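# Thread ring gauge two turns onto ball screw end

## Task

Turn the ring gauge onto the fine-pitch thread at the tip of the ball screw until it has advanced by no less than two complete revolutions.

## Robot and tools

Robot: two arms, left_arm and right_arm, each with six joints and a parallel gripper. The names are labels only and do not match the left or right of any image. In the shared scene frame, the origin sits on the table surface midway between the arms, +x reaches out across the table, +z is up, and left_arm is on the +y side. Positions are in metres.

Gripper geometry: the fingers extend along the gripper's own +z axis and close along its y axis. The reported end-effector point lies between the finger pads, roughly 1 cm back from the tips.

Tool execute_actions. Argument actions is a list holding one item or nothing. An empty list ({"actions": []}) commands nothing and just reports the state. A move item is {"rows": [[...]], "steps": N}, with N from 1 to 15 (default 15); each step lasts 1/30 s. Each row is absolute joint targets for both arms together: exactly 14 numbers, first left_arm's waist, shoulder, elbow, wrist pitch, wrist yaw, wrist roll (radians) and gripper opening, then the same seven for right_arm. Include both arms even if only one should move; repeat the current angles for the still one. Up to 15 rows; row k applies on step k, and the final row is reused for any remaining steps. A wait item is {"steps": N} with N up to 300 and no rows; it counts from the previous result and your reply time is included. Optional pictures (boolean) turns the camera images in the result on or off; they are included by default.

Joint ranges per arm, in the order above: waist -2.618 to 3.054, shoulder 0.000 to 3.142, elbow 0.000 to 3.142, wrist pitch -1.571 to 1.571, wrist yaw -1.571 to 1.571, wrist roll -2.094 to 2.094. A target more than 0.036 rad beyond a range end, and further out than the joint's last reported angle, gets the whole call rejected and nothing is sent. True ends may differ from these by up to 0.036 rad either way; a target past the real end is clipped there, and the result may print "joint sent to its limit" (possibly about an earlier move still running). Absence of that line does not prove there is more travel.

Gripper opening: a number from -1 (closed) to +1 (fully open, about 0.094 m between pads). Between the extremes the fingers go to where grip_measured would read that value. To grasp, command about 0.03 below the reported grip_measured for a firm hold, less for a gentle one. Per-pad force tops out near 50 to 62 N, lower on thin parts under about 2 mm; the first contact can spike.

Motion limits: each joint's commanded target is kept within a fixed margin of its measured angle (waist 0.202, shoulder 0.258, elbow 0.238, wrist pitch 0.573, wrist yaw and roll 0.522 rad), and all targets of an arm are scaled back if they would shift the gripper more than 70 mm from where it is. So large moves take several calls. Between calls the arms keep heading to the last row sent until motion nearly stops or a step is HELD; after that only a new action moves them further. Fingers already moving keep going.

Result lines: the state line gives, per arm, end_effector_position (m) and end_effector_quat_wxyz in the scene frame; these can be off, more so at long reach. Joint positions and Joint velocities list each arm's six joints (rad, rad/s) plus pad gap (m, m/s). grip_measured reports finger opening on the command scale; each gripper may be off by about 1 mm. "joint command not followed" means a clearance check altered or blocked joint targets on some steps. HELD marks steps where your row, fully or partly, was not applied. Joint torques list the total drive output per joint (nonzero even unloaded, with fixed offset, scale and noise). MOTOR HOT appears from 75 °C; at 90 °C that arm halts for 10 s, and at 100 °C it goes limp and falls; these show as OVER-TEMPERATURE FAULT. Avoid long heavy holds.

Cameras: cam_head_left, cam_head_right (fixed, pinhole), cam_left_wrist, cam_right_wrist (fisheye, moving with their hands), all 504x504. Calibration is given as K, distortion D and T_world_to_cam (world to camera, metres), with small per-scene errors.

Tool zoom_image: camera (one of the four names) and region [x0, y0, x1, y1] in pixels of that camera's latest image, origin top-left, at most 504 by 504; returns a magnified crop.

Tool finished_scene: scene (the current scene's number). Ends the scene irreversibly and reports whether the goal holds; the next task, if any, appears in its result. Only call it once the gauge is threaded two turns and stable.

Cautions: the held part may be tugged and loose items pushed occasionally. Never let anything leave the table, never drop or slam parts, avoid forceful pushing, and keep the arms from colliding or pressing on each other. Smooth, economical, quick motion is preferred, and replies cost simulated time.

Each tool is called after "Request:" as name(argument=value, ...), one argument or row to a line, values as JSON.

## Session

Request:
execute_actions(
  actions=[],
)

Scene clock: 0.00 s of 5200.00 s.
left_arm: end_effector_position=(+0.4801, +0.2431, +0.1063) grip_measured=+1.000 end_effector_quat_wxyz=(+0.295, +0.371, +0.879, +0.052) | right_arm: end_effector_position=(+0.0830, -0.0873, +0.2231) grip_measured=+1.000 end_effector_quat_wxyz=(+0.619, -0.494, +0.608, -0.052)
Joint positions: left_arm=[-0.181  1.683  1.16  -0.449  0.115  0.739  0.094] | right_arm=[ 1.874  0.653  0.492 -0.362  1.099 -0.29   0.094]
Joint velocities: left_arm=[-0.007  0.002  0.007  0.007 -0.007 -0.007  0.   ] | right_arm=[ 0.012  0.007 -0.017  0.022 -0.051 -0.022  0.   ]
Joint torques (N m, as the arm reports them, + toward a larger angle): no reading

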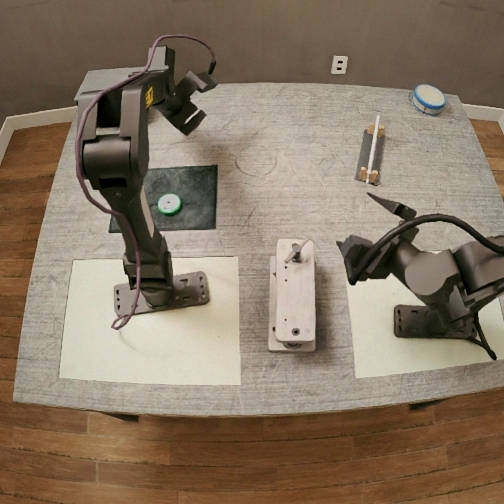

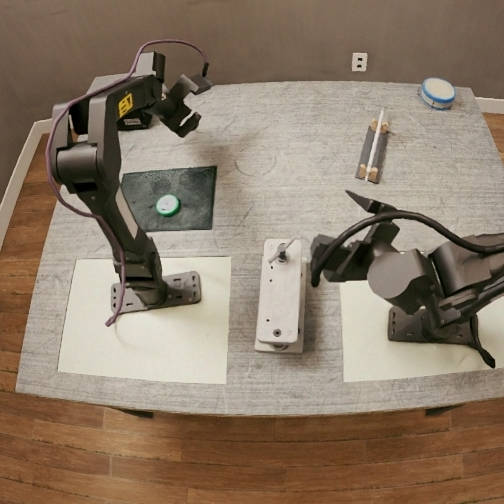

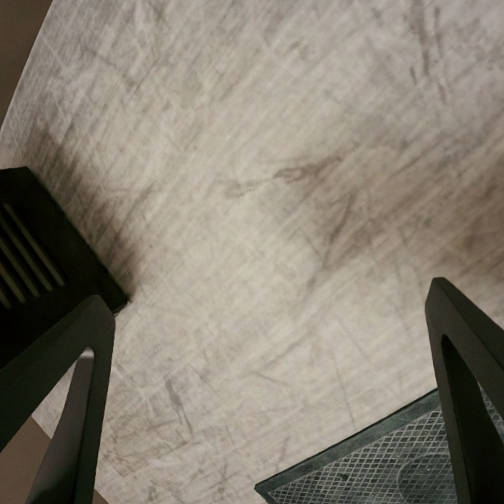

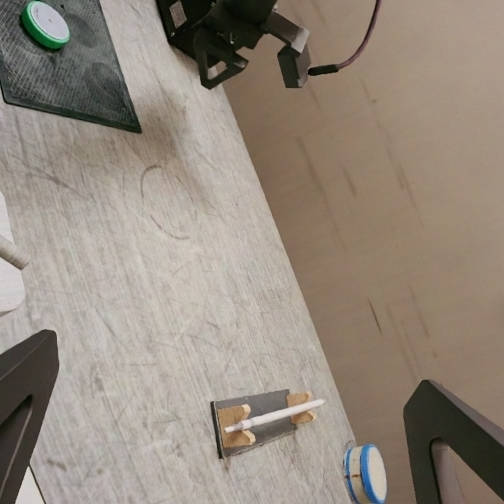

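Request:
zoom_image(
  camera="cam_head_left",
  region=[320, 100, 420, 200],
)

Request:
zoom_image(
  camera="cam_head_left",
  region=[240, 220, 360, 360],
)

Request:
zoom_image(
  camera="cam_head_left",
  region=[120, 160, 220, 240],
)

Region (320, 100, 420, 200) of cam_head_left's 504x504 image, scaled by 5.040, with more detail than that image has.

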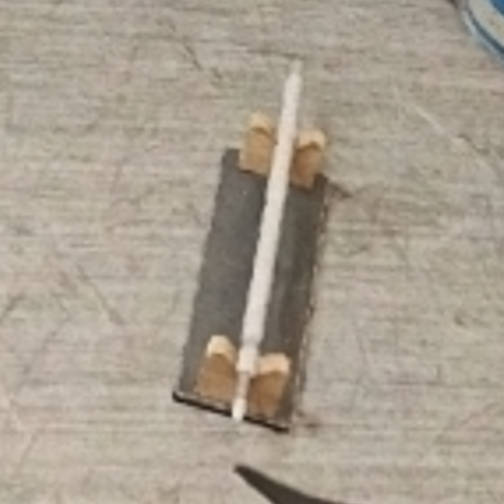

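Region (240, 220, 360, 360) of cam_head_left's 504x504 image, scaled by 3.600, with more detail than that image has; it fills the left 432 columns of this view, and the rest is white.

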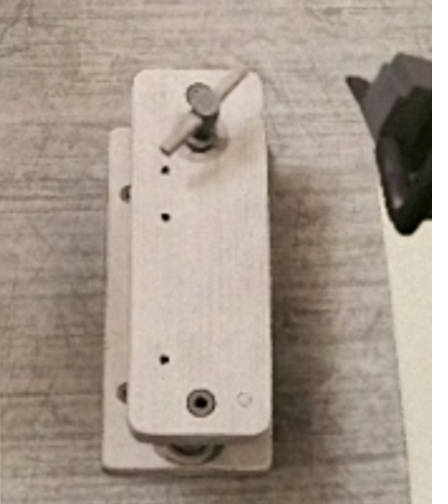

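Region (120, 160, 220, 240) of cam_head_left's 504x504 image, scaled by 5.040, with more detail than that image has; it fills the top 403 rows of this view, and the rest is white.

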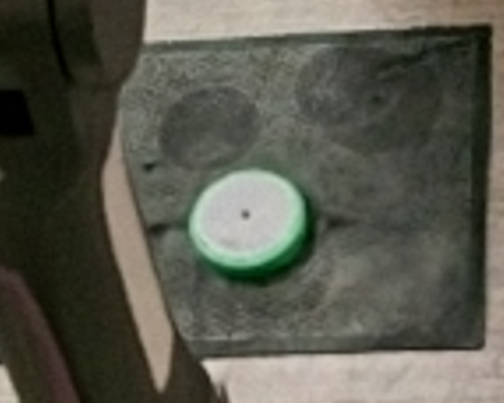

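Request:
execute_actions(
  actions=[
    {"rows": [[-0.22,1.447,1.0,-1.124,0,0,1, 0.6,0.653,0.6,-0.362,1.0,-0.29,1]], "steps": 15},
  ],
  pictures=false,
)

Request:
execute_actions(
  actions=[
    {"steps": 30},
  ],
  pictures=false,
)

Scene clock: 120.50 s of 5200.00 s.
left_arm: end_effector_position=(+0.3007, +0.2582, +0.0819) grip_measured=+1.000 end_effector_quat_wxyz=(+0.028, +0.058, +0.998, -0.006) | right_arm: end_effector_position=(+0.2190, -0.2776, +0.2458) grip_measured=+1.000 end_effector_quat_wxyz=(+0.543, -0.139, +0.774, -0.295)
Joint positions: left_arm=[-0.211  1.46   1.016 -1.072  0.012  0.062  0.094] | right_arm=[ 0.845  0.656  0.57  -0.364  0.996 -0.291  0.094]
Joint velocities: left_arm=[ 0.007  0.007  0.007 -0.344 -0.007 -0.418  0.   ] | right_arm=[-2.083  0.002 -0.007  0.007 -0.022 -0.007  0.   ]
Joint torques (N m, as the arm reports them, + toward a larger angle): left_arm=[-0.75 -6.64  4.37 -0.08 -0.02 -0.04] | right_arm=[-0.17 -0.06  8.74  1.57  0.29  0.  ]
Steps of this call (steps 1 to 90: nothing new was sent; then 117.00 s passed at rest; steps 91 to 105: all 15 steps of this action). Readings (joint positions):
91: left_arm=[-0.183 1.672 1.153 -0.466 0.106 0.700] | right_arm=[1.847 0.653 0.500 -0.367 1.074 -0.291]
92: left_arm=[-0.185 1.645 1.134 -0.509 0.094 0.647] | right_arm=[1.780 0.656 0.514 -0.371 1.052 -0.291]
94: left_arm=[-0.192 1.579 1.095 -0.622 0.075 0.539] | right_arm=[1.636 0.656 0.548 -0.370 1.031 -0.291]
98: left_arm=[-0.206 1.484 1.045 -0.856 0.041 0.280] | right_arm=[1.349 0.656 0.570 -0.364 1.012 -0.291]
105: the state above

Scene clock: 121.50 s of 5200.00 s.
left_arm: end_effector_position=(+0.2917, +0.2598, +0.0816) grip_measured=+1.000 end_effector_quat_wxyz=(+0.009, +0.030, +1.000, -0.003) | right_arm: end_effector_position=(+0.2181, -0.3389, +0.2461) grip_measured=+1.000 end_effector_quat_wxyz=(+0.504, -0.046, +0.784, -0.359)
Joint positions: left_arm=[-0.211  1.46   1.016 -1.108  0.006  0.005  0.094] | right_arm=[ 0.609  0.656  0.57  -0.364  1.001 -0.291  0.094]
Joint velocities: left_arm=[ 0.002  0.007 -0.007  0.081 -0.022  0.007  0.   ] | right_arm=[-0.002  0.012 -0.007  0.007  0.051  0.022  0.   ]
Joint torques (N m, as the arm reports them, + toward a larger angle): left_arm=[-0.95 -6.62  4.37 -0.23 -0.08 -0.07] | right_arm=[-0.53  0.08  8.67  1.61  0.2   0.02]
Steps of this call (steps 1 to 30: the robot went on to your last target). Readings (joint positions):
1: left_arm=[-0.211 1.460 1.016 -1.081 0.010 0.051] | right_arm=[0.773 0.656 0.570 -0.364 0.995 -0.291]
2: left_arm=[-0.211 1.460 1.016 -1.087 0.009 0.041] | right_arm=[0.705 0.656 0.570 -0.364 0.996 -0.291]
4: left_arm=[-0.211 1.460 1.016 -1.095 0.008 0.028] | right_arm=[0.623 0.656 0.570 -0.364 1.001 -0.291]
8: left_arm=[-0.211 1.460 1.016 -1.103 0.007 0.014] | right_arm=[0.609 0.656 0.570 -0.364 1.001 -0.291]
30: the state above
All arms were judged still, so your last target was given up. Only a new action makes them travel on or press farther. Fingers that are still opening or closing keep moving.

Request:
execute_actions(
  actions=[
    {"rows": [[-0.227,1.40,0.93,-1.10,0,0,1, 0.30,2.205,2.112,-1.478,0,0.52,1]], "steps": 15},
  ],
  pictures=false,
)

Request:
execute_actions(
  actions=[
    {"steps": 45},
  ],
)

Scene clock: 183.57 s of 5200.00 s.
left_arm: end_effector_position=(+0.2741, +0.2593, +0.0731) grip_measured=+1.000 end_effector_quat_wxyz=(-0.001, +0.033, +0.999, -0.003) | right_arm: end_effector_position=(+0.3127, -0.2499, +0.1222) grip_measured=+1.000 end_effector_quat_wxyz=(-0.017, +0.143, +0.989, -0.038)
Joint positions: left_arm=[-0.218  1.42   0.947 -1.101  0.005  0.005  0.094] | right_arm=[ 0.306  1.945  1.726 -1.41   0.06   0.474  0.094]
Joint velocities: left_arm=[ 0.017 -0.002  0.017 -0.037  0.022  0.007  0.   ] | right_arm=[ 0.002  2.606  2.459 -0.505 -0.374  0.227  0.   ]
Joint torques (N m, as the arm reports them, + toward a larger angle): left_arm=[-0.69 -6.75  4.22 -0.13 -0.07 -0.05] | right_arm=[-0.41 -8.13  5.75  0.33 -0.09  0.05]
Steps of this call (steps 1 to 90: nothing new was sent; then 58.57 s passed at rest; steps 91 to 105: all 15 steps of this action). Readings (joint positions):
91: left_arm=[-0.212 1.455 1.008 -1.101 0.006 0.005] | right_arm=[0.578 0.685 0.609 -0.451 0.924 -0.217]
92: left_arm=[-0.214 1.442 0.990 -1.093 0.005 0.005] | right_arm=[0.508 0.761 0.683 -0.569 0.822 -0.119]
94: left_arm=[-0.217 1.423 0.960 -1.097 0.005 0.005] | right_arm=[0.375 0.943 0.846 -0.777 0.625 0.075]
98: left_arm=[-0.218 1.420 0.947 -1.101 0.005 0.005] | right_arm=[0.306 1.308 1.164 -1.168 0.280 0.333]
105: the state above

Scene clock: 185.07 s of 5200.00 s.
left_arm: end_effector_position=(+0.2741, +0.2593, +0.0731) grip_measured=+1.000 end_effector_quat_wxyz=(-0.001, +0.033, +0.999, -0.003) | right_arm: end_effector_position=(+0.3780, -0.2279, +0.1042) grip_measured=+1.000 end_effector_quat_wxyz=(-0.016, +0.162, +0.987, -0.009)
Joint positions: left_arm=[-0.218  1.42   0.947 -1.101  0.005  0.005  0.094] | right_arm=[ 0.306  2.225  2.082 -1.465  0.006  0.511  0.094]
Joint velocities: left_arm=[ 0.017 -0.002 -0.012  0.022  0.037  0.051  0.   ] | right_arm=[-0.007 -0.012 -0.012 -0.007 -0.022 -0.007  0.   ]
Joint torques (N m, as the arm reports them, + toward a larger angle): left_arm=[-0.75 -6.67  4.22 -0.17 -0.06 -0.09] | right_arm=[ -0.39 -12.49   7.61   0.22  -0.04   0.08]
Steps of this call (steps 1 to 30: the robot went on to your last target; steps 31 to 45: nothing new was sent). Readings (joint positions):
1: left_arm=[-0.218 1.420 0.947 -1.101 0.005 0.005] | right_arm=[0.306 2.036 1.809 -1.419 0.049 0.482]
2: left_arm=[-0.218 1.420 0.947 -1.101 0.005 0.005] | right_arm=[0.306 2.119 1.888 -1.422 0.040 0.487]
4: left_arm=[-0.218 1.420 0.947 -1.101 0.005 0.005] | right_arm=[0.306 2.236 2.003 -1.417 0.027 0.496]
8: left_arm=[-0.218 1.420 0.947 -1.101 0.005 0.005] | right_arm=[0.306 2.264 2.054 -1.434 0.014 0.505]
45: the state above
All arms were judged still, so your last target was given up. Only a new action makes them travel on or press farther. Fingers that are still opening or closing keep moving.
camera_calibration (this result's frames):
cam_left_wrist: T_world_to_cam=[[-0.197423, -0.979843, -0.0305302, 0.314567], [-0.693953, 0.117688, 0.710337, 0.128055], [-0.692426, 0.161423, -0.703199, 0.303743], [0, 0, 0, 1]] pos_world=[0.361286, 0.244125, 0.132234]
cam_right_wrist: T_world_to_cam=[[-0.0938406, -0.993165, 0.0694111, -0.202327], [-0.842479, 0.116365, 0.526012, 0.326581], [-0.530493, -0.00911618, -0.84764, 0.375039], [0, 0, 0, 1]] pos_world=[0.455106, -0.235527, 0.160156]

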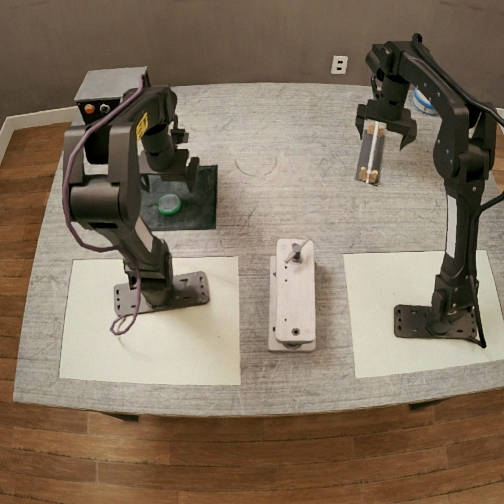

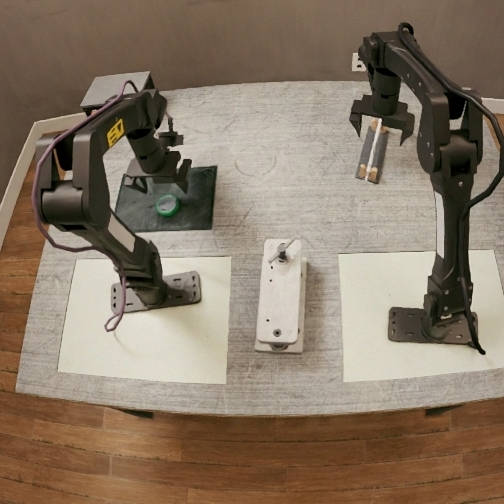

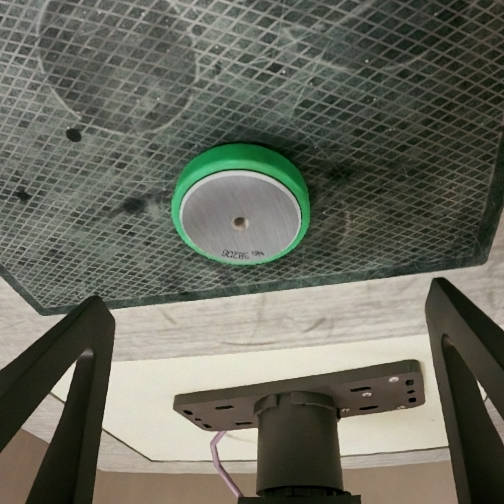

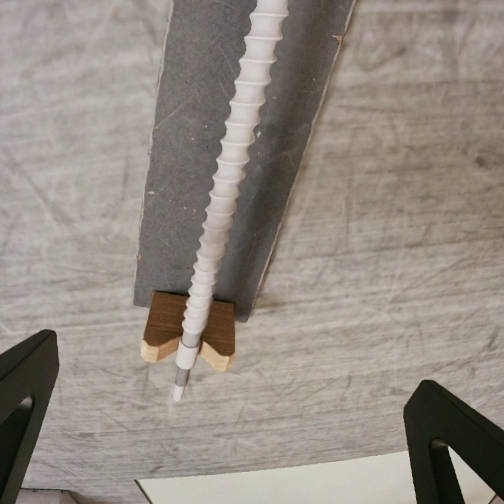

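Request:
zoom_image(
  camera="cam_right_wrist",
  region=[120, 280, 260, 420],
)

Region (120, 280, 260, 420) of cam_right_wrist's 504x504 image, scaled by 3.600, with more detail than that image has.

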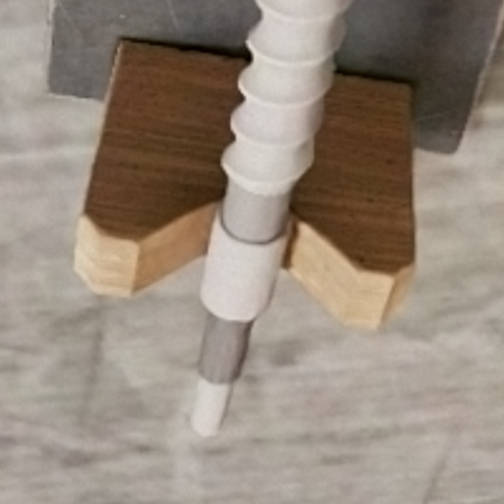

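Request:
execute_actions(
  actions=[
    {"rows": [[-0.15,1.368,0.81,-1.01,0,0,0.6, 0.315,2.178,1.893,-1.25,0,0.554,-0.2]], "steps": 15},
  ],
  pictures=false,
)

Request:
execute_actions(
  actions=[
    {"steps": 20},
  ],
)

Scene clock: 277.00 s of 5200.00 s.
left_arm: end_effector_position=(+0.2538, +0.2740, +0.0488) grip_measured=+0.602 end_effector_quat_wxyz=(-0.013, +0.002, +1.000, -0.001) | right_arm: end_effector_position=(+0.3801, -0.2274, +0.0672) grip_measured=-0.198 end_effector_quat_wxyz=(-0.003, +0.179, +0.984, -0.004)
Joint positions: left_arm=[-0.156  1.388  0.82  -1.029  0.002  0.004  0.075] | right_arm=[ 0.306  2.2    1.894 -1.274  0.005  0.545  0.038]
Joint velocities: left_arm=[ 0.002 -0.002  0.002  0.022  0.007 -0.022 -0.   ] | right_arm=[-0.012  0.012  0.017  0.066 -0.037 -0.007 -0.001]
Joint torques (N m, as the arm reports them, + toward a larger angle): left_arm=[ 0.38 -6.09  4.47 -0.05  0.   -0.04] | right_arm=[  0.62 -12.3    5.21   0.55  -0.05   0.07]
Steps of this call (steps 1 to 90: nothing new was sent; then 88.43 s passed at rest; steps 91 to 105: all 15 steps of this action). Readings (joint positions):
91: left_arm=[-0.211 1.413 0.932 -1.083 0.008 0.005] | right_arm=[0.306 2.215 2.051 -1.432 0.006 0.516]
92: left_arm=[-0.195 1.400 0.902 -1.055 0.009 0.005] | right_arm=[0.306 2.197 1.998 -1.388 0.006 0.522]
94: left_arm=[-0.164 1.388 0.850 -1.046 0.004 0.004] | right_arm=[0.306 2.190 1.934 -1.352 0.006 0.531]
98: left_arm=[-0.156 1.388 0.820 -1.045 0.002 0.004] | right_arm=[0.306 2.200 1.894 -1.308 0.005 0.540]
105: the state above

Scene clock: 277.67 s of 5200.00 s.
left_arm: end_effector_position=(+0.2546, +0.2740, +0.0488) grip_measured=+0.602 end_effector_quat_wxyz=(-0.012, +0.002, +1.000, -0.001) | right_arm: end_effector_position=(+0.3817, -0.2271, +0.0672) grip_measured=-0.198 end_effector_quat_wxyz=(-0.000, +0.180, +0.984, -0.003)
Joint positions: left_arm=[-0.156  1.388  0.82  -1.026  0.002  0.004  0.075] | right_arm=[ 0.306  2.2    1.894 -1.268  0.005  0.546  0.038]
Joint velocities: left_arm=[ 0.007 -0.007 -0.002 -0.037  0.037 -0.007 -0.001] | right_arm=[-0.007 -0.012  0.002  0.022 -0.051  0.037  0.001]
Joint torques (N m, as the arm reports them, + toward a larger angle): left_arm=[ 0.52 -6.19  4.52 -0.06 -0.03 -0.07] | right_arm=[  0.62 -12.42   5.32   0.57  -0.05   0.06]
Steps of this call (steps 1 to 15: the robot went on to your last target; steps 16 to 20: nothing new was sent). Readings (joint positions):
1: left_arm=[-0.156 1.388 0.820 -1.029 0.002 0.004] | right_arm=[0.306 2.200 1.894 -1.273 0.005 0.545]
2: left_arm=[-0.156 1.388 0.820 -1.028 0.002 0.004] | right_arm=[0.306 2.200 1.894 -1.271 0.005 0.545]
4: left_arm=[-0.156 1.388 0.820 -1.028 0.002 0.004] | right_arm=[0.306 2.200 1.894 -1.270 0.005 0.545]
8: left_arm=[-0.156 1.388 0.820 -1.027 0.002 0.004] | right_arm=[0.306 2.200 1.894 -1.268 0.005 0.546]
20: the state above
All arms were judged still, so your last target was given up. Only a new action makes them travel on or press farther. Fingers that are still opening or closing keep moving.
camera_calibration (this result's frames):
cam_left_wrist: T_world_to_cam=[[-0.136065, -0.99021, -0.0311576, 0.31156], [-0.685467, 0.0713906, 0.724595, 0.139886], [-0.715277, 0.11995, -0.68847, 0.287164], [0, 0, 0, 1]] pos_world=[0.343681, 0.264078, 0.106051]
cam_right_wrist: T_world_to_cam=[[-0.130456, -0.989683, 0.0592332, -0.183133], [-0.855355, 0.142557, 0.498041, 0.361835], [-0.501347, 0.0143069, -0.865128, 0.340942], [0, 0, 0, 1]] pos_world=[0.456537, -0.237704, 0.125597]

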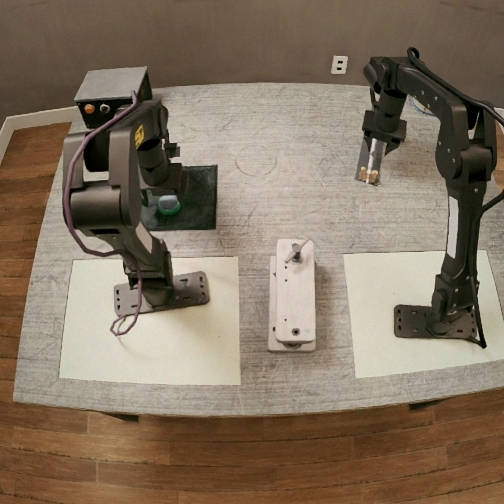

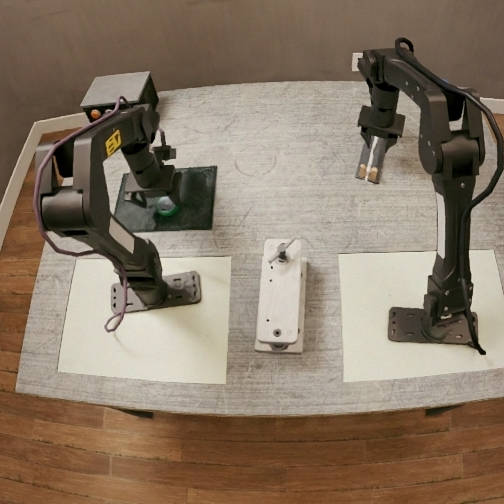

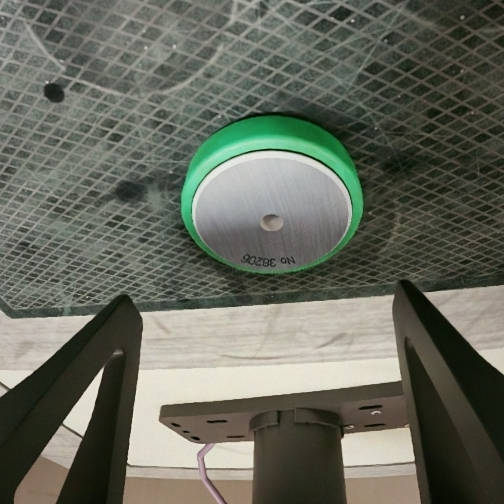

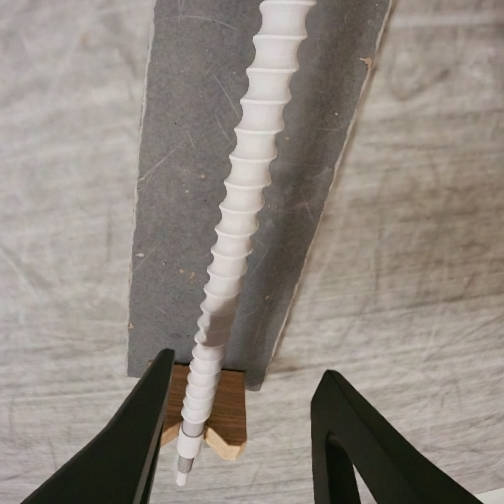

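Request:
execute_actions(
  actions=[
    {"rows": [[-0.15,1.368,0.81,-1.01,0,0,0.6, 0.331,2.178,1.893,-1.25,0,0.554,-0.2],[-0.15,1.368,0.81,-1.01,0,0,0.6, 0.331,2.178,1.893,-1.25,0,0.554,-0.2],[-0.15,1.368,0.81,-1.01,0,0,0.6, 0.331,2.178,1.893,-1.25,0,0.554,-0.2],[-0.15,1.368,0.81,-1.01,0,0,0.6, 0.331,2.178,1.893,-1.25,0,0.554,-0.2],[-0.15,1.368,0.81,-1.01,0,0,0.6, 0.331,2.178,1.893,-1.25,0,0.554,-0.2],[-0.15,1.40,0.78,-0.93,0,0,0.6, 0.331,2.184,1.84,-1.19,0,0.554,-0.2],[-0.15,1.40,0.78,-0.93,0,0,0.6, 0.331,2.184,1.84,-1.19,0,0.554,-0.2],[-0.15,1.40,0.78,-0.93,0,0,0.6, 0.331,2.184,1.84,-1.19,0,0.554,-0.2],[-0.15,1.435,0.747,-0.863,0,0,0.6, 0.331,2.19,1.787,-1.127,0,0.554,-0.2]], "steps": 15},
  ],
  pictures=false,
)

Request:
execute_actions(
  actions=[
    {"steps": 25},
  ],
)

Scene clock: 312.07 s of 5200.00 s.
left_arm: end_effector_position=(+0.2627, +0.2740, +0.0284) grip_measured=+0.602 end_effector_quat_wxyz=(+0.003, +0.002, +1.000, -0.001) | right_arm: end_effector_position=(+0.3764, -0.2215, +0.0404) grip_measured=-0.198 end_effector_quat_wxyz=(-0.004, +0.172, +0.985, -0.004)
Joint positions: left_arm=[-0.156  1.425  0.764 -0.905  0.002  0.004  0.075] | right_arm=[ 0.321  2.203  1.792 -1.17   0.005  0.546  0.038]
Joint velocities: left_arm=[-0.007  0.012 -0.032  0.125  0.037  0.007 -0.   ] | right_arm=[-0.007  0.002 -0.007  0.139  0.066  0.051 -0.001]
Joint torques (N m, as the arm reports them, + toward a larger angle): left_arm=[ 0.56 -3.64  4.05  0.05 -0.02 -0.06] | right_arm=[  0.71 -11.8    4.88   0.66  -0.03   0.08]
Steps of this call (steps 1 to 90: nothing new was sent; then 30.90 s passed at rest; steps 91 to 105: all 15 steps of this action). Readings (joint positions):
91: left_arm=[-0.156 1.388 0.820 -1.026 0.002 0.004] | right_arm=[0.307 2.200 1.894 -1.268 0.005 0.546]
92: left_arm=[-0.156 1.388 0.820 -1.026 0.002 0.004] | right_arm=[0.309 2.200 1.894 -1.268 0.005 0.546]
94: left_arm=[-0.156 1.388 0.820 -1.026 0.002 0.004] | right_arm=[0.313 2.200 1.894 -1.267 0.005 0.546]
98: left_arm=[-0.156 1.388 0.807 -0.991 0.002 0.004] | right_arm=[0.321 2.198 1.869 -1.238 0.005 0.546]
105: the state above

Scene clock: 312.90 s of 5200.00 s.
left_arm: end_effector_position=(+0.2691, +0.2740, +0.0286) grip_measured=+0.602 end_effector_quat_wxyz=(+0.016, +0.002, +1.000, -0.001) | right_arm: end_effector_position=(+0.3825, -0.2203, +0.0405) grip_measured=-0.198 end_effector_quat_wxyz=(+0.008, +0.172, +0.985, +0.001)
Joint positions: left_arm=[-0.156  1.425  0.764 -0.879  0.002  0.004  0.075] | right_arm=[ 0.321  2.203  1.792 -1.144  0.005  0.546  0.038]
Joint velocities: left_arm=[ 0.002 -0.002  0.017  0.007  0.007 -0.022 -0.   ] | right_arm=[-0.007  0.012 -0.017 -0.007 -0.037  0.022 -0.   ]
Joint torques (N m, as the arm reports them, + toward a larger angle): left_arm=[ 0.67 -3.79  3.82  0.05 -0.03 -0.06] | right_arm=[  0.68 -11.8    4.93   0.62  -0.04   0.08]
Steps of this call (steps 1 to 25: the robot went on to your last target). Readings (joint positions):
1: left_arm=[-0.156 1.425 0.764 -0.901 0.002 0.004] | right_arm=[0.321 2.203 1.792 -1.165 0.005 0.546]
2: left_arm=[-0.156 1.425 0.764 -0.897 0.002 0.004] | right_arm=[0.321 2.203 1.792 -1.160 0.005 0.546]
4: left_arm=[-0.156 1.425 0.764 -0.889 0.002 0.004] | right_arm=[0.321 2.203 1.792 -1.154 0.005 0.546]
8: left_arm=[-0.156 1.425 0.764 -0.883 0.002 0.004] | right_arm=[0.321 2.203 1.792 -1.148 0.005 0.546]
25: the state above
camera_calibration (this result's frames):
cam_left_wrist: T_world_to_cam=[[-0.134177, -0.990207, -0.0385542, 0.312631], [-0.723694, 0.071337, 0.686424, 0.175878], [-0.676952, 0.120004, -0.726178, 0.274395], [0, 0, 0, 1]] pos_world=[0.354982, 0.264094, 0.0905855]
cam_right_wrist: T_world_to_cam=[[-0.11671, -0.99176, 0.0528204, -0.180199], [-0.866114, 0.127662, 0.48327, 0.376301], [-0.486031, 0.0106538, -0.873877, 0.31183], [0, 0, 0, 1]] pos_world=[0.456447, -0.230076, 0.100165]

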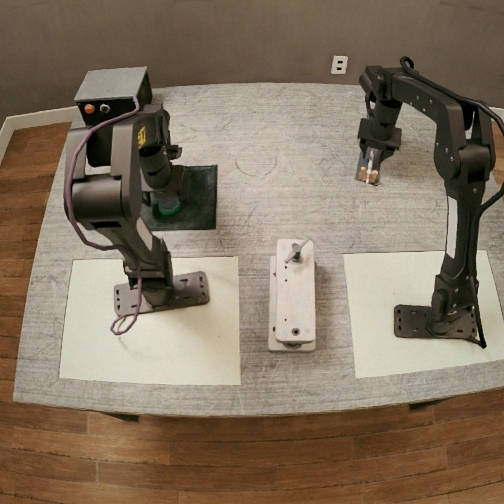

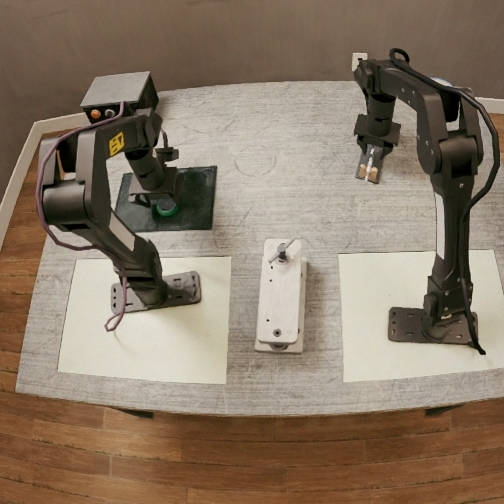

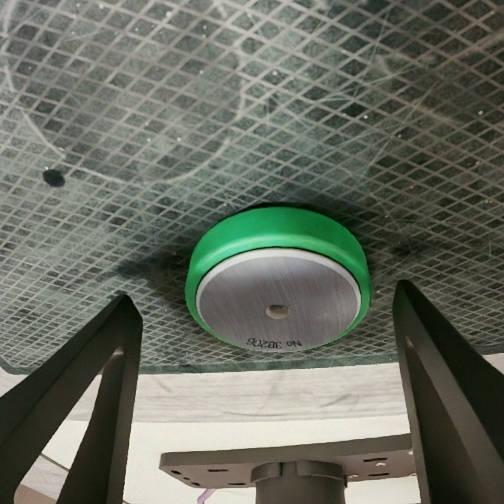

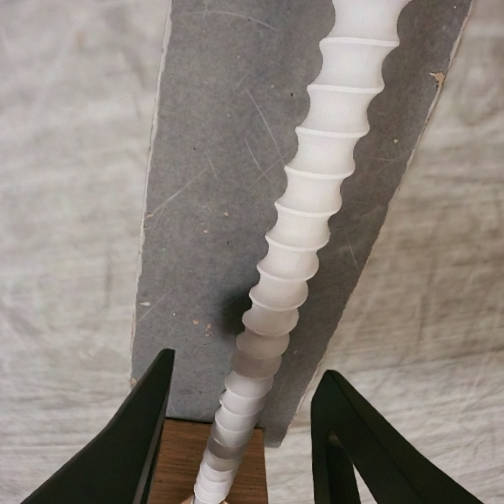

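Request:
execute_actions(
  actions=[
    {"rows": [[-0.15,1.435,0.747,-0.863,0,-0.44,0.6, 0.331,2.19,1.767,-1.127,0,0.554,-0.2],[-0.15,1.435,0.747,-0.863,0,-0.44,0.6, 0.331,2.19,1.767,-1.127,0,0.554,-0.2],[-0.15,1.435,0.747,-0.863,0,-0.44,0.6, 0.331,2.19,1.767,-1.127,0,0.554,-0.2],[-0.15,1.435,0.747,-0.863,0,-0.44,0.6, 0.331,2.19,1.767,-1.127,0,0.554,-0.2],[-0.15,1.435,0.747,-0.863,0,-0.44,0.6, 0.331,2.19,1.767,-1.127,0,0.554,-0.2],[-0.15,1.435,0.747,-0.863,0,-0.44,0.6, 0.331,2.19,1.767,-1.127,0,0.554,-0.2],[-0.15,1.435,0.747,-0.863,0,-0.44,0.6, 0.331,2.19,1.767,-1.127,0,0.554,-0.2],[-0.15,1.435,0.747,-0.863,0,-0.44,0.6, 0.331,2.19,1.767,-1.127,0,0.554,-0.2],[-0.15,1.4585,0.718,-0.841,0,-0.44,0.6, 0.331,2.19,1.767,-1.127,0,0.554,-0.6]], "steps": 15},
  ],
  pictures=false,
)

Request:
execute_actions(
  actions=[
    {"steps": 25},
  ],
)

Scene clock: 343.30 s of 5200.00 s.
left_arm: end_effector_position=(+0.2616, +0.2740, +0.0182) grip_measured=+0.602 end_effector_quat_wxyz=(-0.000, -0.209, +0.978, -0.001) | right_arm: end_effector_position=(+0.3825, -0.2203, +0.0405) grip_measured=-0.598 end_effector_quat_wxyz=(+0.008, +0.172, +0.985, +0.001)
Joint positions: left_arm=[-0.156  1.445  0.737 -0.862  0.002 -0.419  0.075] | right_arm=[ 0.321  2.203  1.792 -1.144  0.005  0.546  0.019]
Joint velocities: left_arm=[-0.002  0.002 -0.032  0.051 -0.022 -0.125 -0.001] | right_arm=[-0.002  0.012  0.002 -0.007  0.037 -0.11   0.002]
Joint torques (N m, as the arm reports them, + toward a larger angle): left_arm=[ 0.61 -3.59  3.72  0.   -0.03 -0.05] | right_arm=[  0.72 -11.83   3.47   0.63  -0.04   0.06]
Steps of this call (steps 1 to 15: the robot went on to your last target; steps 16 to 90: nothing new was sent; then 26.90 s passed at rest; steps 91 to 105: all 15 steps of this action). Readings (joint positions):
91: left_arm=[-0.156 1.425 0.764 -0.879 0.002 -0.058] | right_arm=[0.321 2.203 1.792 -1.144 0.005 0.546]
92: left_arm=[-0.156 1.425 0.764 -0.879 0.002 -0.134] | right_arm=[0.321 2.203 1.792 -1.144 0.005 0.546]
94: left_arm=[-0.156 1.425 0.764 -0.879 0.002 -0.243] | right_arm=[0.321 2.203 1.792 -1.144 0.005 0.546]
98: left_arm=[-0.156 1.425 0.764 -0.879 0.002 -0.357] | right_arm=[0.321 2.203 1.792 -1.144 0.005 0.546]
105: the state above

Scene clock: 344.13 s of 5200.00 s.
left_arm: end_effector_position=(+0.2627, +0.2740, +0.0182) grip_measured=+0.602 end_effector_quat_wxyz=(+0.002, -0.216, +0.976, -0.001) | right_arm: end_effector_position=(+0.3825, -0.2203, +0.0405) grip_measured=-0.598 end_effector_quat_wxyz=(+0.008, +0.172, +0.985, +0.001)
Joint positions: left_arm=[-0.156  1.445  0.736 -0.857  0.002 -0.435  0.075] | right_arm=[ 0.321  2.203  1.792 -1.144  0.005  0.546  0.019]
Joint velocities: left_arm=[-0.007 -0.012 -0.017 -0.051  0.022 -0.022 -0.001] | right_arm=[ 0.002  0.002 -0.007  0.037  0.051  0.007 -0.   ]
Joint torques (N m, as the arm reports them, + toward a larger angle): left_arm=[ 0.54 -3.42  3.66  0.03 -0.06 -0.07] | right_arm=[  0.72 -11.83   3.4    0.61  -0.03   0.09]
Steps of this call (steps 1 to 25: the robot went on to your last target). Readings (joint positions):
1: left_arm=[-0.156 1.445 0.736 -0.862 0.002 -0.422] | right_arm=[0.321 2.203 1.792 -1.144 0.005 0.546]
2: left_arm=[-0.156 1.445 0.736 -0.861 0.002 -0.425] | right_arm=[0.321 2.203 1.792 -1.144 0.005 0.546]
4: left_arm=[-0.156 1.445 0.736 -0.859 0.002 -0.428] | right_arm=[0.321 2.203 1.792 -1.144 0.005 0.546]
8: left_arm=[-0.156 1.445 0.736 -0.858 0.002 -0.432] | right_arm=[0.321 2.203 1.792 -1.144 0.005 0.546]
25: the state above
camera_calibration (this result's frames):
cam_left_wrist: T_world_to_cam=[[0.298603, -0.953808, -0.0329486, 0.187603], [-0.668618, -0.233706, 0.705925, 0.247145], [-0.681018, -0.188762, -0.707519, 0.34783], [0, 0, 0, 1]] pos_world=[0.346105, 0.302354, 0.0778112]
cam_right_wrist: T_world_to_cam=[[-0.11671, -0.99176, 0.0528204, -0.180199], [-0.866114, 0.127662, 0.48327, 0.376301], [-0.486031, 0.0106538, -0.873877, 0.31183], [0, 0, 0, 1]] pos_world=[0.456447, -0.230076, 0.100165]

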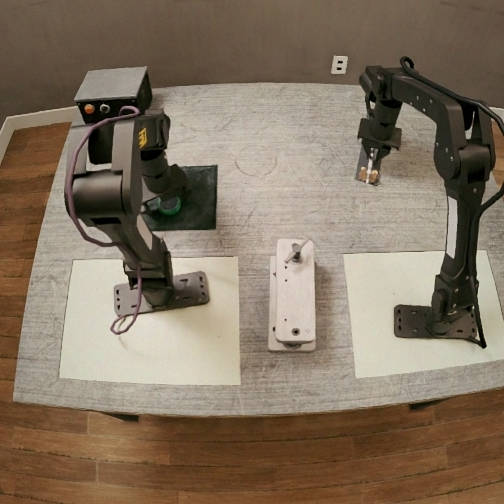

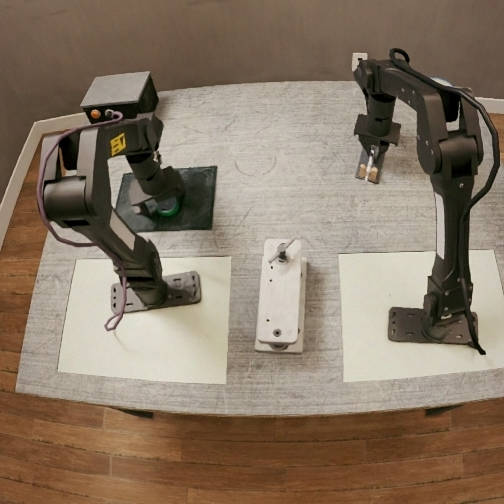

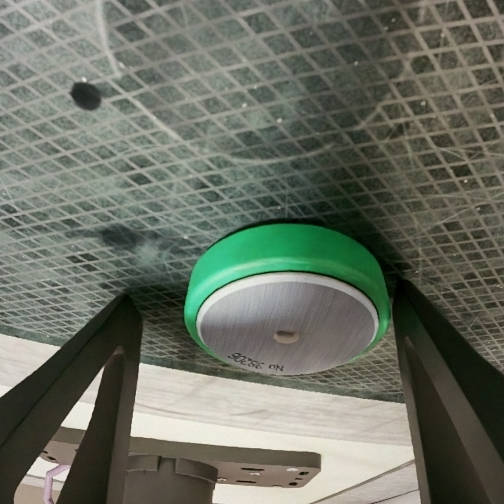

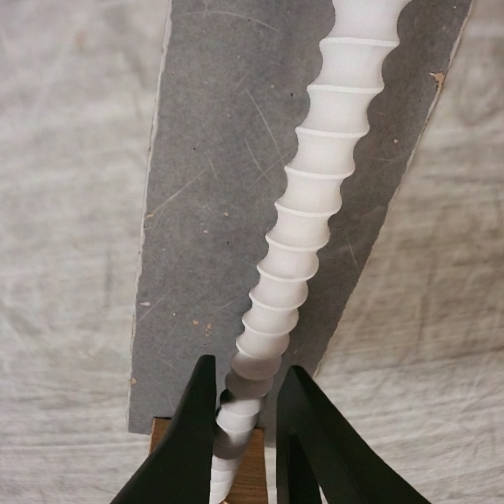

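Request:
execute_actions(
  actions=[
    {"rows": [[-0.15,1.4585,0.718,-0.841,0,-0.44,0.3, 0.331,2.19,1.75,-1.127,0,0.554,-0.6],[-0.15,1.4585,0.718,-0.841,0,-0.44,0.3, 0.331,2.19,1.75,-1.127,0,0.554,-0.6],[-0.15,1.4585,0.718,-0.841,0,-0.44,0.3, 0.331,2.19,1.75,-1.127,0,0.554,-0.6],[-0.15,1.4585,0.718,-0.841,0,-0.44,0.2, 0.331,2.19,1.75,-1.127,0,0.554,-0.6],[-0.15,1.4585,0.718,-0.841,0,-0.44,0.2, 0.331,2.19,1.75,-1.127,0,0.554,-0.6],[-0.15,1.4585,0.718,-0.841,0,-0.44,0.15, 0.331,2.19,1.75,-1.127,0,0.554,-0.6],[-0.15,1.4585,0.718,-0.841,0,-0.44,0.15, 0.331,2.19,1.75,-1.127,0,0.554,-0.6],[-0.15,1.4585,0.718,-0.841,0,-0.44,0.1, 0.331,2.19,1.75,-1.127,0,0.554,-0.6],[-0.15,1.4585,0.718,-0.841,0,-0.44,0.1, 0.331,2.19,1.75,-1.127,0,0.554,-0.6],[-0.15,1.4585,0.718,-0.841,0,-0.44,0.05, 0.331,2.19,1.75,-1.127,0,0.554,-0.6],[-0.15,1.4585,0.718,-0.841,0,-0.44,0.05, 0.331,2.19,1.75,-1.127,0,0.554,-0.6],[-0.15,1.4585,0.718,-0.841,0,-0.44,0.0, 0.331,2.19,1.75,-1.127,0,0.554,-0.6]], "steps": 15},
  ],
)

Scene clock: 360.37 s of 5200.00 s.
left_arm: end_effector_position=(+0.2642, +0.2730, +0.0182) grip_measured=+0.077 end_effector_quat_wxyz=(+0.005, -0.217, +0.976, -0.005) | right_arm: end_effector_position=(+0.3760, -0.2204, +0.0332) grip_measured=-0.598 end_effector_quat_wxyz=(-0.002, +0.172, +0.985, -0.000)
Joint positions: left_arm=[-0.156  1.445  0.736 -0.851  0.007 -0.435  0.051] | right_arm=[ 0.322  2.203  1.763 -1.136 -0.001  0.547  0.019]
Joint velocities: left_arm=[ 0.007 -0.032 -0.012 -0.022  0.007 -0.022  0.   ] | right_arm=[-0.022  0.002 -0.012 -0.007  0.066  0.037 -0.   ]
Joint torques (N m, as the arm reports them, + toward a larger angle): left_arm=[ 0.55 -3.54  3.78 -0.01 -0.07 -0.08] | right_arm=[  0.66 -11.8    4.25   0.52   0.01   0.06]
Steps of this call (steps 1 to 15: the robot went on to your last target; steps 16 to 90: nothing new was sent; then 12.73 s passed at rest; steps 91 to 105: all 15 steps of this action). Readings (joint positions):
91: left_arm=[-0.156 1.445 0.736 -0.857 0.002 -0.435] | right_arm=[0.321 2.203 1.788 -1.142 0.005 0.546]
92: left_arm=[-0.156 1.445 0.736 -0.856 0.004 -0.435] | right_arm=[0.321 2.203 1.782 -1.140 0.005 0.546]
94: left_arm=[-0.156 1.445 0.736 -0.854 0.006 -0.435] | right_arm=[0.321 2.203 1.768 -1.138 0.001 0.546]
98: left_arm=[-0.156 1.445 0.736 -0.852 0.007 -0.435] | right_arm=[0.322 2.203 1.763 -1.136 -0.001 0.547]
105: the state above
camera_calibration (this result's frames):
cam_left_wrist: T_world_to_cam=[[0.299471, -0.95375, -0.0260309, 0.185874], [-0.672754, -0.230429, 0.703068, 0.248178], [-0.676549, -0.193036, -0.710646, 0.348739], [0, 0, 0, 1]] pos_world=[0.347238, 0.301784, 0.0781821]
cam_right_wrist: T_world_to_cam=[[-0.11592, -0.991801, 0.0537923, -0.181048], [-0.855565, 0.127214, 0.501822, 0.36943], [-0.50455, 0.0121483, -0.863297, 0.309274], [0, 0, 0, 1]] pos_world=[0.451129, -0.230317, 0.0913464]

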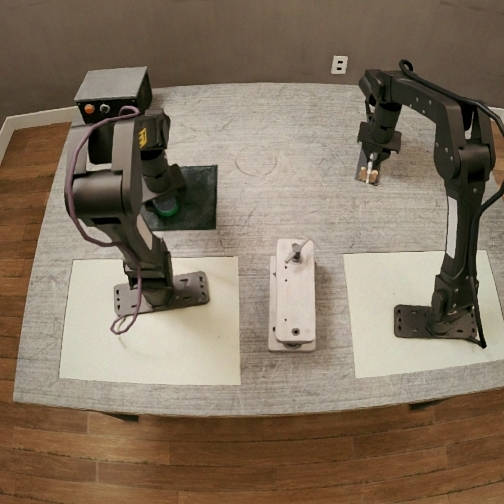

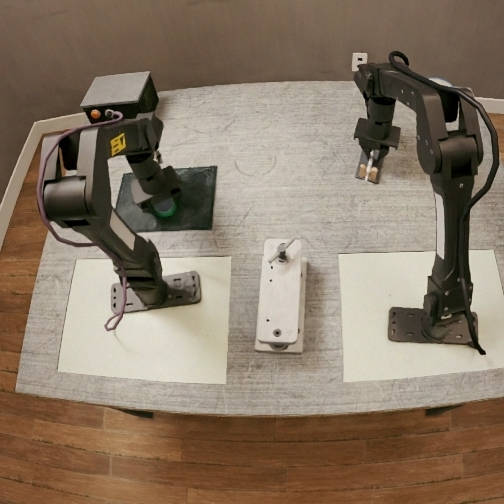

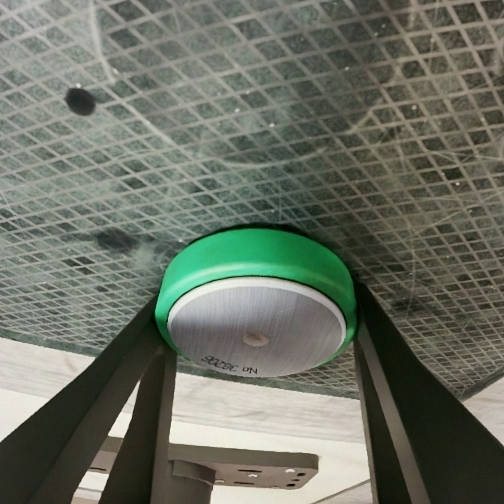

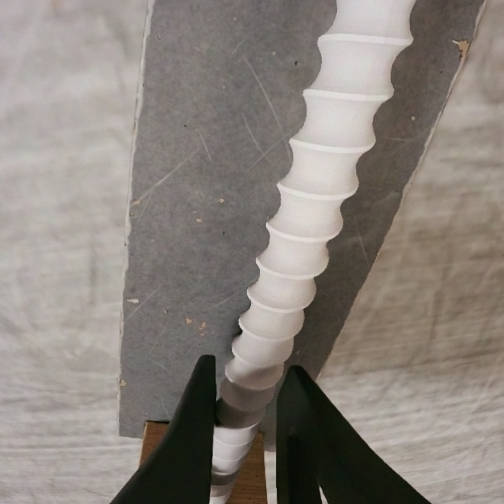

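Request:
execute_actions(
  actions=[
    {"rows": [[-0.15,1.4585,0.718,-0.841,0,-0.44,0.5, 0.331,2.19,1.75,-1.127,0,0.554,-0.65],[-0.15,1.4585,0.718,-0.841,0,-0.44,0.5, 0.331,2.19,1.75,-1.127,0,0.554,-0.7],[-0.15,1.4585,0.718,-0.841,0,-0.44,0.5, 0.331,2.19,1.75,-1.127,0,0.554,-0.72],[-0.15,1.4585,0.718,-0.841,0,-0.44,0.5, 0.331,2.19,1.75,-1.127,0,0.554,-0.74],[-0.15,1.4585,0.718,-0.841,0,-0.44,0.5, 0.331,2.19,1.75,-1.127,0,0.554,-0.76],[-0.15,1.4585,0.718,-0.841,0,-2.01,0.5, 0.331,2.19,1.75,-1.127,0,0.554,-0.78],[-0.15,1.4585,0.718,-0.841,0,-2.01,0.5, 0.331,2.19,1.75,-1.127,0,0.554,-0.8]], "steps": 15},
  ],
  pictures=false,
)

Request:
execute_actions(
  actions=[
    {"steps": 30},
  ],
  pictures=false,
)

Scene clock: 372.77 s of 5200.00 s.
left_arm: end_effector_position=(+0.2643, +0.2730, +0.0182) grip_measured=+0.498 end_effector_quat_wxyz=(+0.002, -0.644, +0.765, -0.006) | right_arm: end_effector_position=(+0.3772, -0.2164, +0.0332) grip_measured=-0.794 end_effector_quat_wxyz=(-0.001, +0.173, +0.985, +0.006)
Joint positions: left_arm=[-0.156  1.445  0.736 -0.851  0.007 -1.398  0.07 ] | right_arm=[ 0.325  2.203  1.763 -1.128 -0.013  0.551  0.01 ]
Joint velocities: left_arm=[-0.002 -0.022 -0.007 -0.022  0.007 -2.85   0.001] | right_arm=[ 0.002  0.012  0.007  0.022 -0.022  0.007  0.001]
Joint torques (N m, as the arm reports them, + toward a larger angle): left_arm=[ 0.62 -3.46  3.76 -0.02 -0.08  0.  ] | right_arm=[  0.5  -11.76   4.25   0.43   0.12   0.04]
Steps of this call (steps 1 to 15: the robot went on to your last target; steps 16 to 90: nothing new was sent; then 8.90 s passed at rest; steps 91 to 105: all 15 steps of this action). Readings (joint positions):
91: left_arm=[-0.156 1.445 0.736 -0.851 0.007 -0.435] | right_arm=[0.322 2.203 1.763 -1.135 -0.004 0.547]
92: left_arm=[-0.156 1.445 0.736 -0.851 0.007 -0.435] | right_arm=[0.322 2.203 1.763 -1.134 -0.007 0.547]
94: left_arm=[-0.156 1.445 0.736 -0.851 0.007 -0.435] | right_arm=[0.324 2.203 1.763 -1.131 -0.009 0.547]
98: left_arm=[-0.156 1.445 0.736 -0.851 0.007 -0.708] | right_arm=[0.325 2.203 1.763 -1.128 -0.012 0.549]
105: the state above

Scene clock: 373.77 s of 5200.00 s.
left_arm: end_effector_position=(+0.2651, +0.2731, +0.0182) grip_measured=+0.498 end_effector_quat_wxyz=(-0.001, +0.843, -0.538, +0.008) | right_arm: end_effector_position=(+0.3772, -0.2164, +0.0332) grip_measured=-0.794 end_effector_quat_wxyz=(-0.001, +0.173, +0.985, +0.006)
Joint positions: left_arm=[-0.156  1.445  0.736 -0.847  0.007 -2.004  0.07 ] | right_arm=[ 0.325  2.203  1.763 -1.128 -0.013  0.551  0.01 ]
Joint velocities: left_arm=[-0.002 -0.007 -0.007 -0.007  0.007  0.066 -0.001] | right_arm=[ 0.007  0.007 -0.007  0.11   0.007 -0.007 -0.   ]
Joint torques (N m, as the arm reports them, + toward a larger angle): left_arm=[ 0.39 -3.51  3.94 -0.09 -0.04 -0.04] | right_arm=[  0.4  -11.77   4.33   0.44   0.12   0.04]
Steps of this call (steps 1 to 30: the robot went on to your last target). Readings (joint positions):
1: left_arm=[-0.156 1.445 0.736 -0.851 0.007 -1.496] | right_arm=[0.325 2.203 1.763 -1.128 -0.013 0.551]
2: left_arm=[-0.156 1.445 0.736 -0.850 0.007 -1.594] | right_arm=[0.325 2.203 1.763 -1.128 -0.013 0.551]
4: left_arm=[-0.156 1.445 0.736 -0.850 0.007 -1.743] | right_arm=[0.325 2.203 1.763 -1.128 -0.013 0.551]
8: left_arm=[-0.156 1.445 0.736 -0.850 0.007 -1.899] | right_arm=[0.325 2.203 1.763 -1.128 -0.013 0.551]
30: the state above

Request:
execute_actions(
  actions=[
    {"rows": [[-0.15,1.4585,0.718,-0.841,0,-2.01,0.35, 0.331,2.19,1.75,-1.127,0,0.554,-0.82],[-0.15,1.4585,0.718,-0.841,0,-2.01,0.3, 0.331,2.19,1.75,-1.127,0,0.554,-0.84],[-0.15,1.4585,0.718,-0.841,0,-2.01,0.25, 0.331,2.19,1.75,-1.127,0,0.554,-0.84],[-0.15,1.4585,0.718,-0.841,0,-2.01,0.2, 0.331,2.19,1.75,-1.127,0,0.554,-0.84],[-0.15,1.4585,0.718,-0.841,0,-2.01,0.17, 0.331,2.19,1.75,-1.127,0,0.554,-0.84],[-0.15,1.4585,0.718,-0.841,0,-2.01,0.14, 0.331,2.19,1.75,-1.127,0,0.554,-0.84],[-0.15,1.4585,0.718,-0.841,0,-2.01,0.11, 0.331,2.19,1.75,-1.127,0,0.554,-0.84],[-0.15,1.4585,0.718,-0.841,0,-2.01,0.09, 0.331,2.19,1.75,-1.127,0,0.554,-0.84],[-0.15,1.4585,0.718,-0.841,0,-2.01,0.07, 0.331,2.19,1.75,-1.127,0,0.554,-0.84],[-0.15,1.4585,0.718,-0.841,0,-2.01,0.04, 0.331,2.19,1.75,-1.127,0,0.554,-0.84]], "steps": 15},
  ],
)

Scene clock: 387.13 s of 5200.00 s.
left_arm: end_effector_position=(+0.2669, +0.2732, +0.0182) grip_measured=+0.074 end_effector_quat_wxyz=(-0.003, +0.843, -0.538, +0.011) | right_arm: end_effector_position=(+0.3772, -0.2164, +0.0332) grip_measured=-0.817 end_effector_quat_wxyz=(-0.001, +0.173, +0.985, +0.006)
Joint positions: left_arm=[-0.156  1.445  0.736 -0.84   0.006 -2.005  0.05 ] | right_arm=[ 0.325  2.203  1.763 -1.128 -0.013  0.551  0.009]
Joint velocities: left_arm=[-0.012 -0.027  0.007  0.037 -0.022  0.007 -0.   ] | right_arm=[-0.022  0.017  0.002 -0.007 -0.066 -0.037 -0.   ]
Joint torques (N m, as the arm reports them, + toward a larger angle): left_arm=[ 0.57 -3.48  3.58 -0.09 -0.06 -0.1 ] | right_arm=[  0.44 -11.75   4.25   0.46   0.12   0.05]
Steps of this call (steps 1 to 15: the robot went on to your last target; steps 16 to 90: nothing new was sent; then 9.87 s passed at rest; steps 91 to 105: all 15 steps of this action). Readings (joint positions):
91: left_arm=[-0.156 1.445 0.736 -0.847 0.007 -2.005] | right_arm=[0.325 2.203 1.763 -1.128 -0.013 0.551]
92: left_arm=[-0.156 1.445 0.736 -0.847 0.007 -2.005] | right_arm=[0.325 2.203 1.763 -1.128 -0.013 0.551]
94: left_arm=[-0.156 1.445 0.736 -0.847 0.007 -2.005] | right_arm=[0.325 2.203 1.763 -1.128 -0.013 0.551]
98: left_arm=[-0.156 1.445 0.736 -0.840 0.006 -2.005] | right_arm=[0.325 2.203 1.763 -1.128 -0.013 0.551]
105: the state above
camera_calibration (this result's frames):
cam_left_wrist: T_world_to_cam=[[0.954422, 0.297961, -0.0172567, -0.331677], [0.219284, -0.660833, 0.717784, 0.129239], [0.202468, -0.688853, -0.696052, 0.251208], [0, 0, 0, 1]] pos_world=[0.237358, 0.357278, 0.0763643]
cam_right_wrist: T_world_to_cam=[[-0.116567, -0.992359, 0.0404414, -0.176397], [-0.85828, 0.12114, 0.498679, 0.369767], [-0.499768, 0.0234196, -0.865843, 0.310566], [0, 0, 0, 1]] pos_world=[0.452013, -0.227116, 0.0916399]

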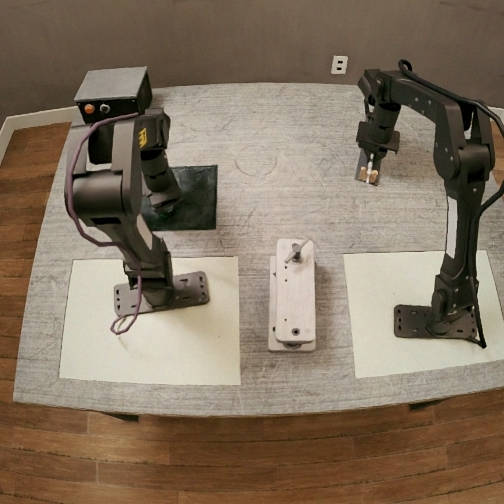

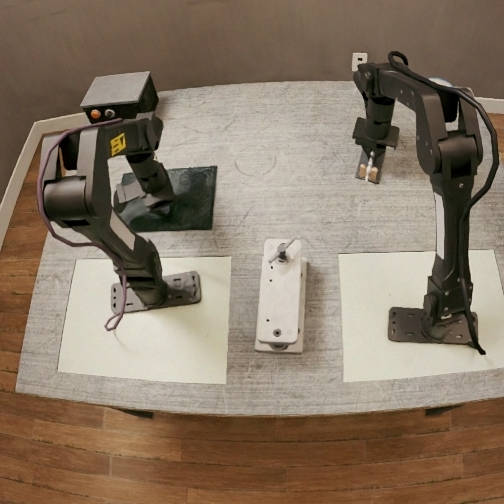

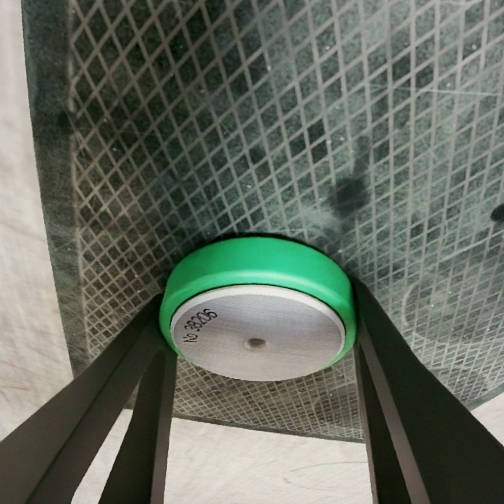

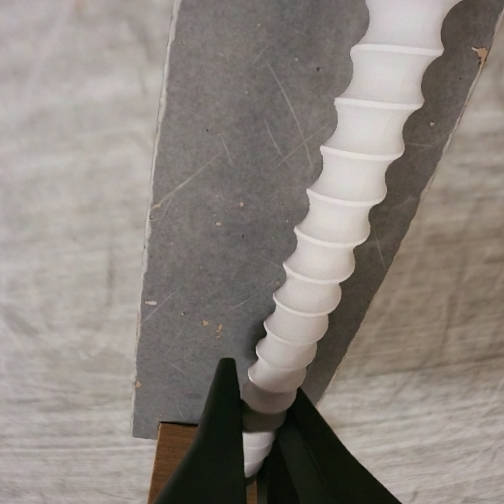

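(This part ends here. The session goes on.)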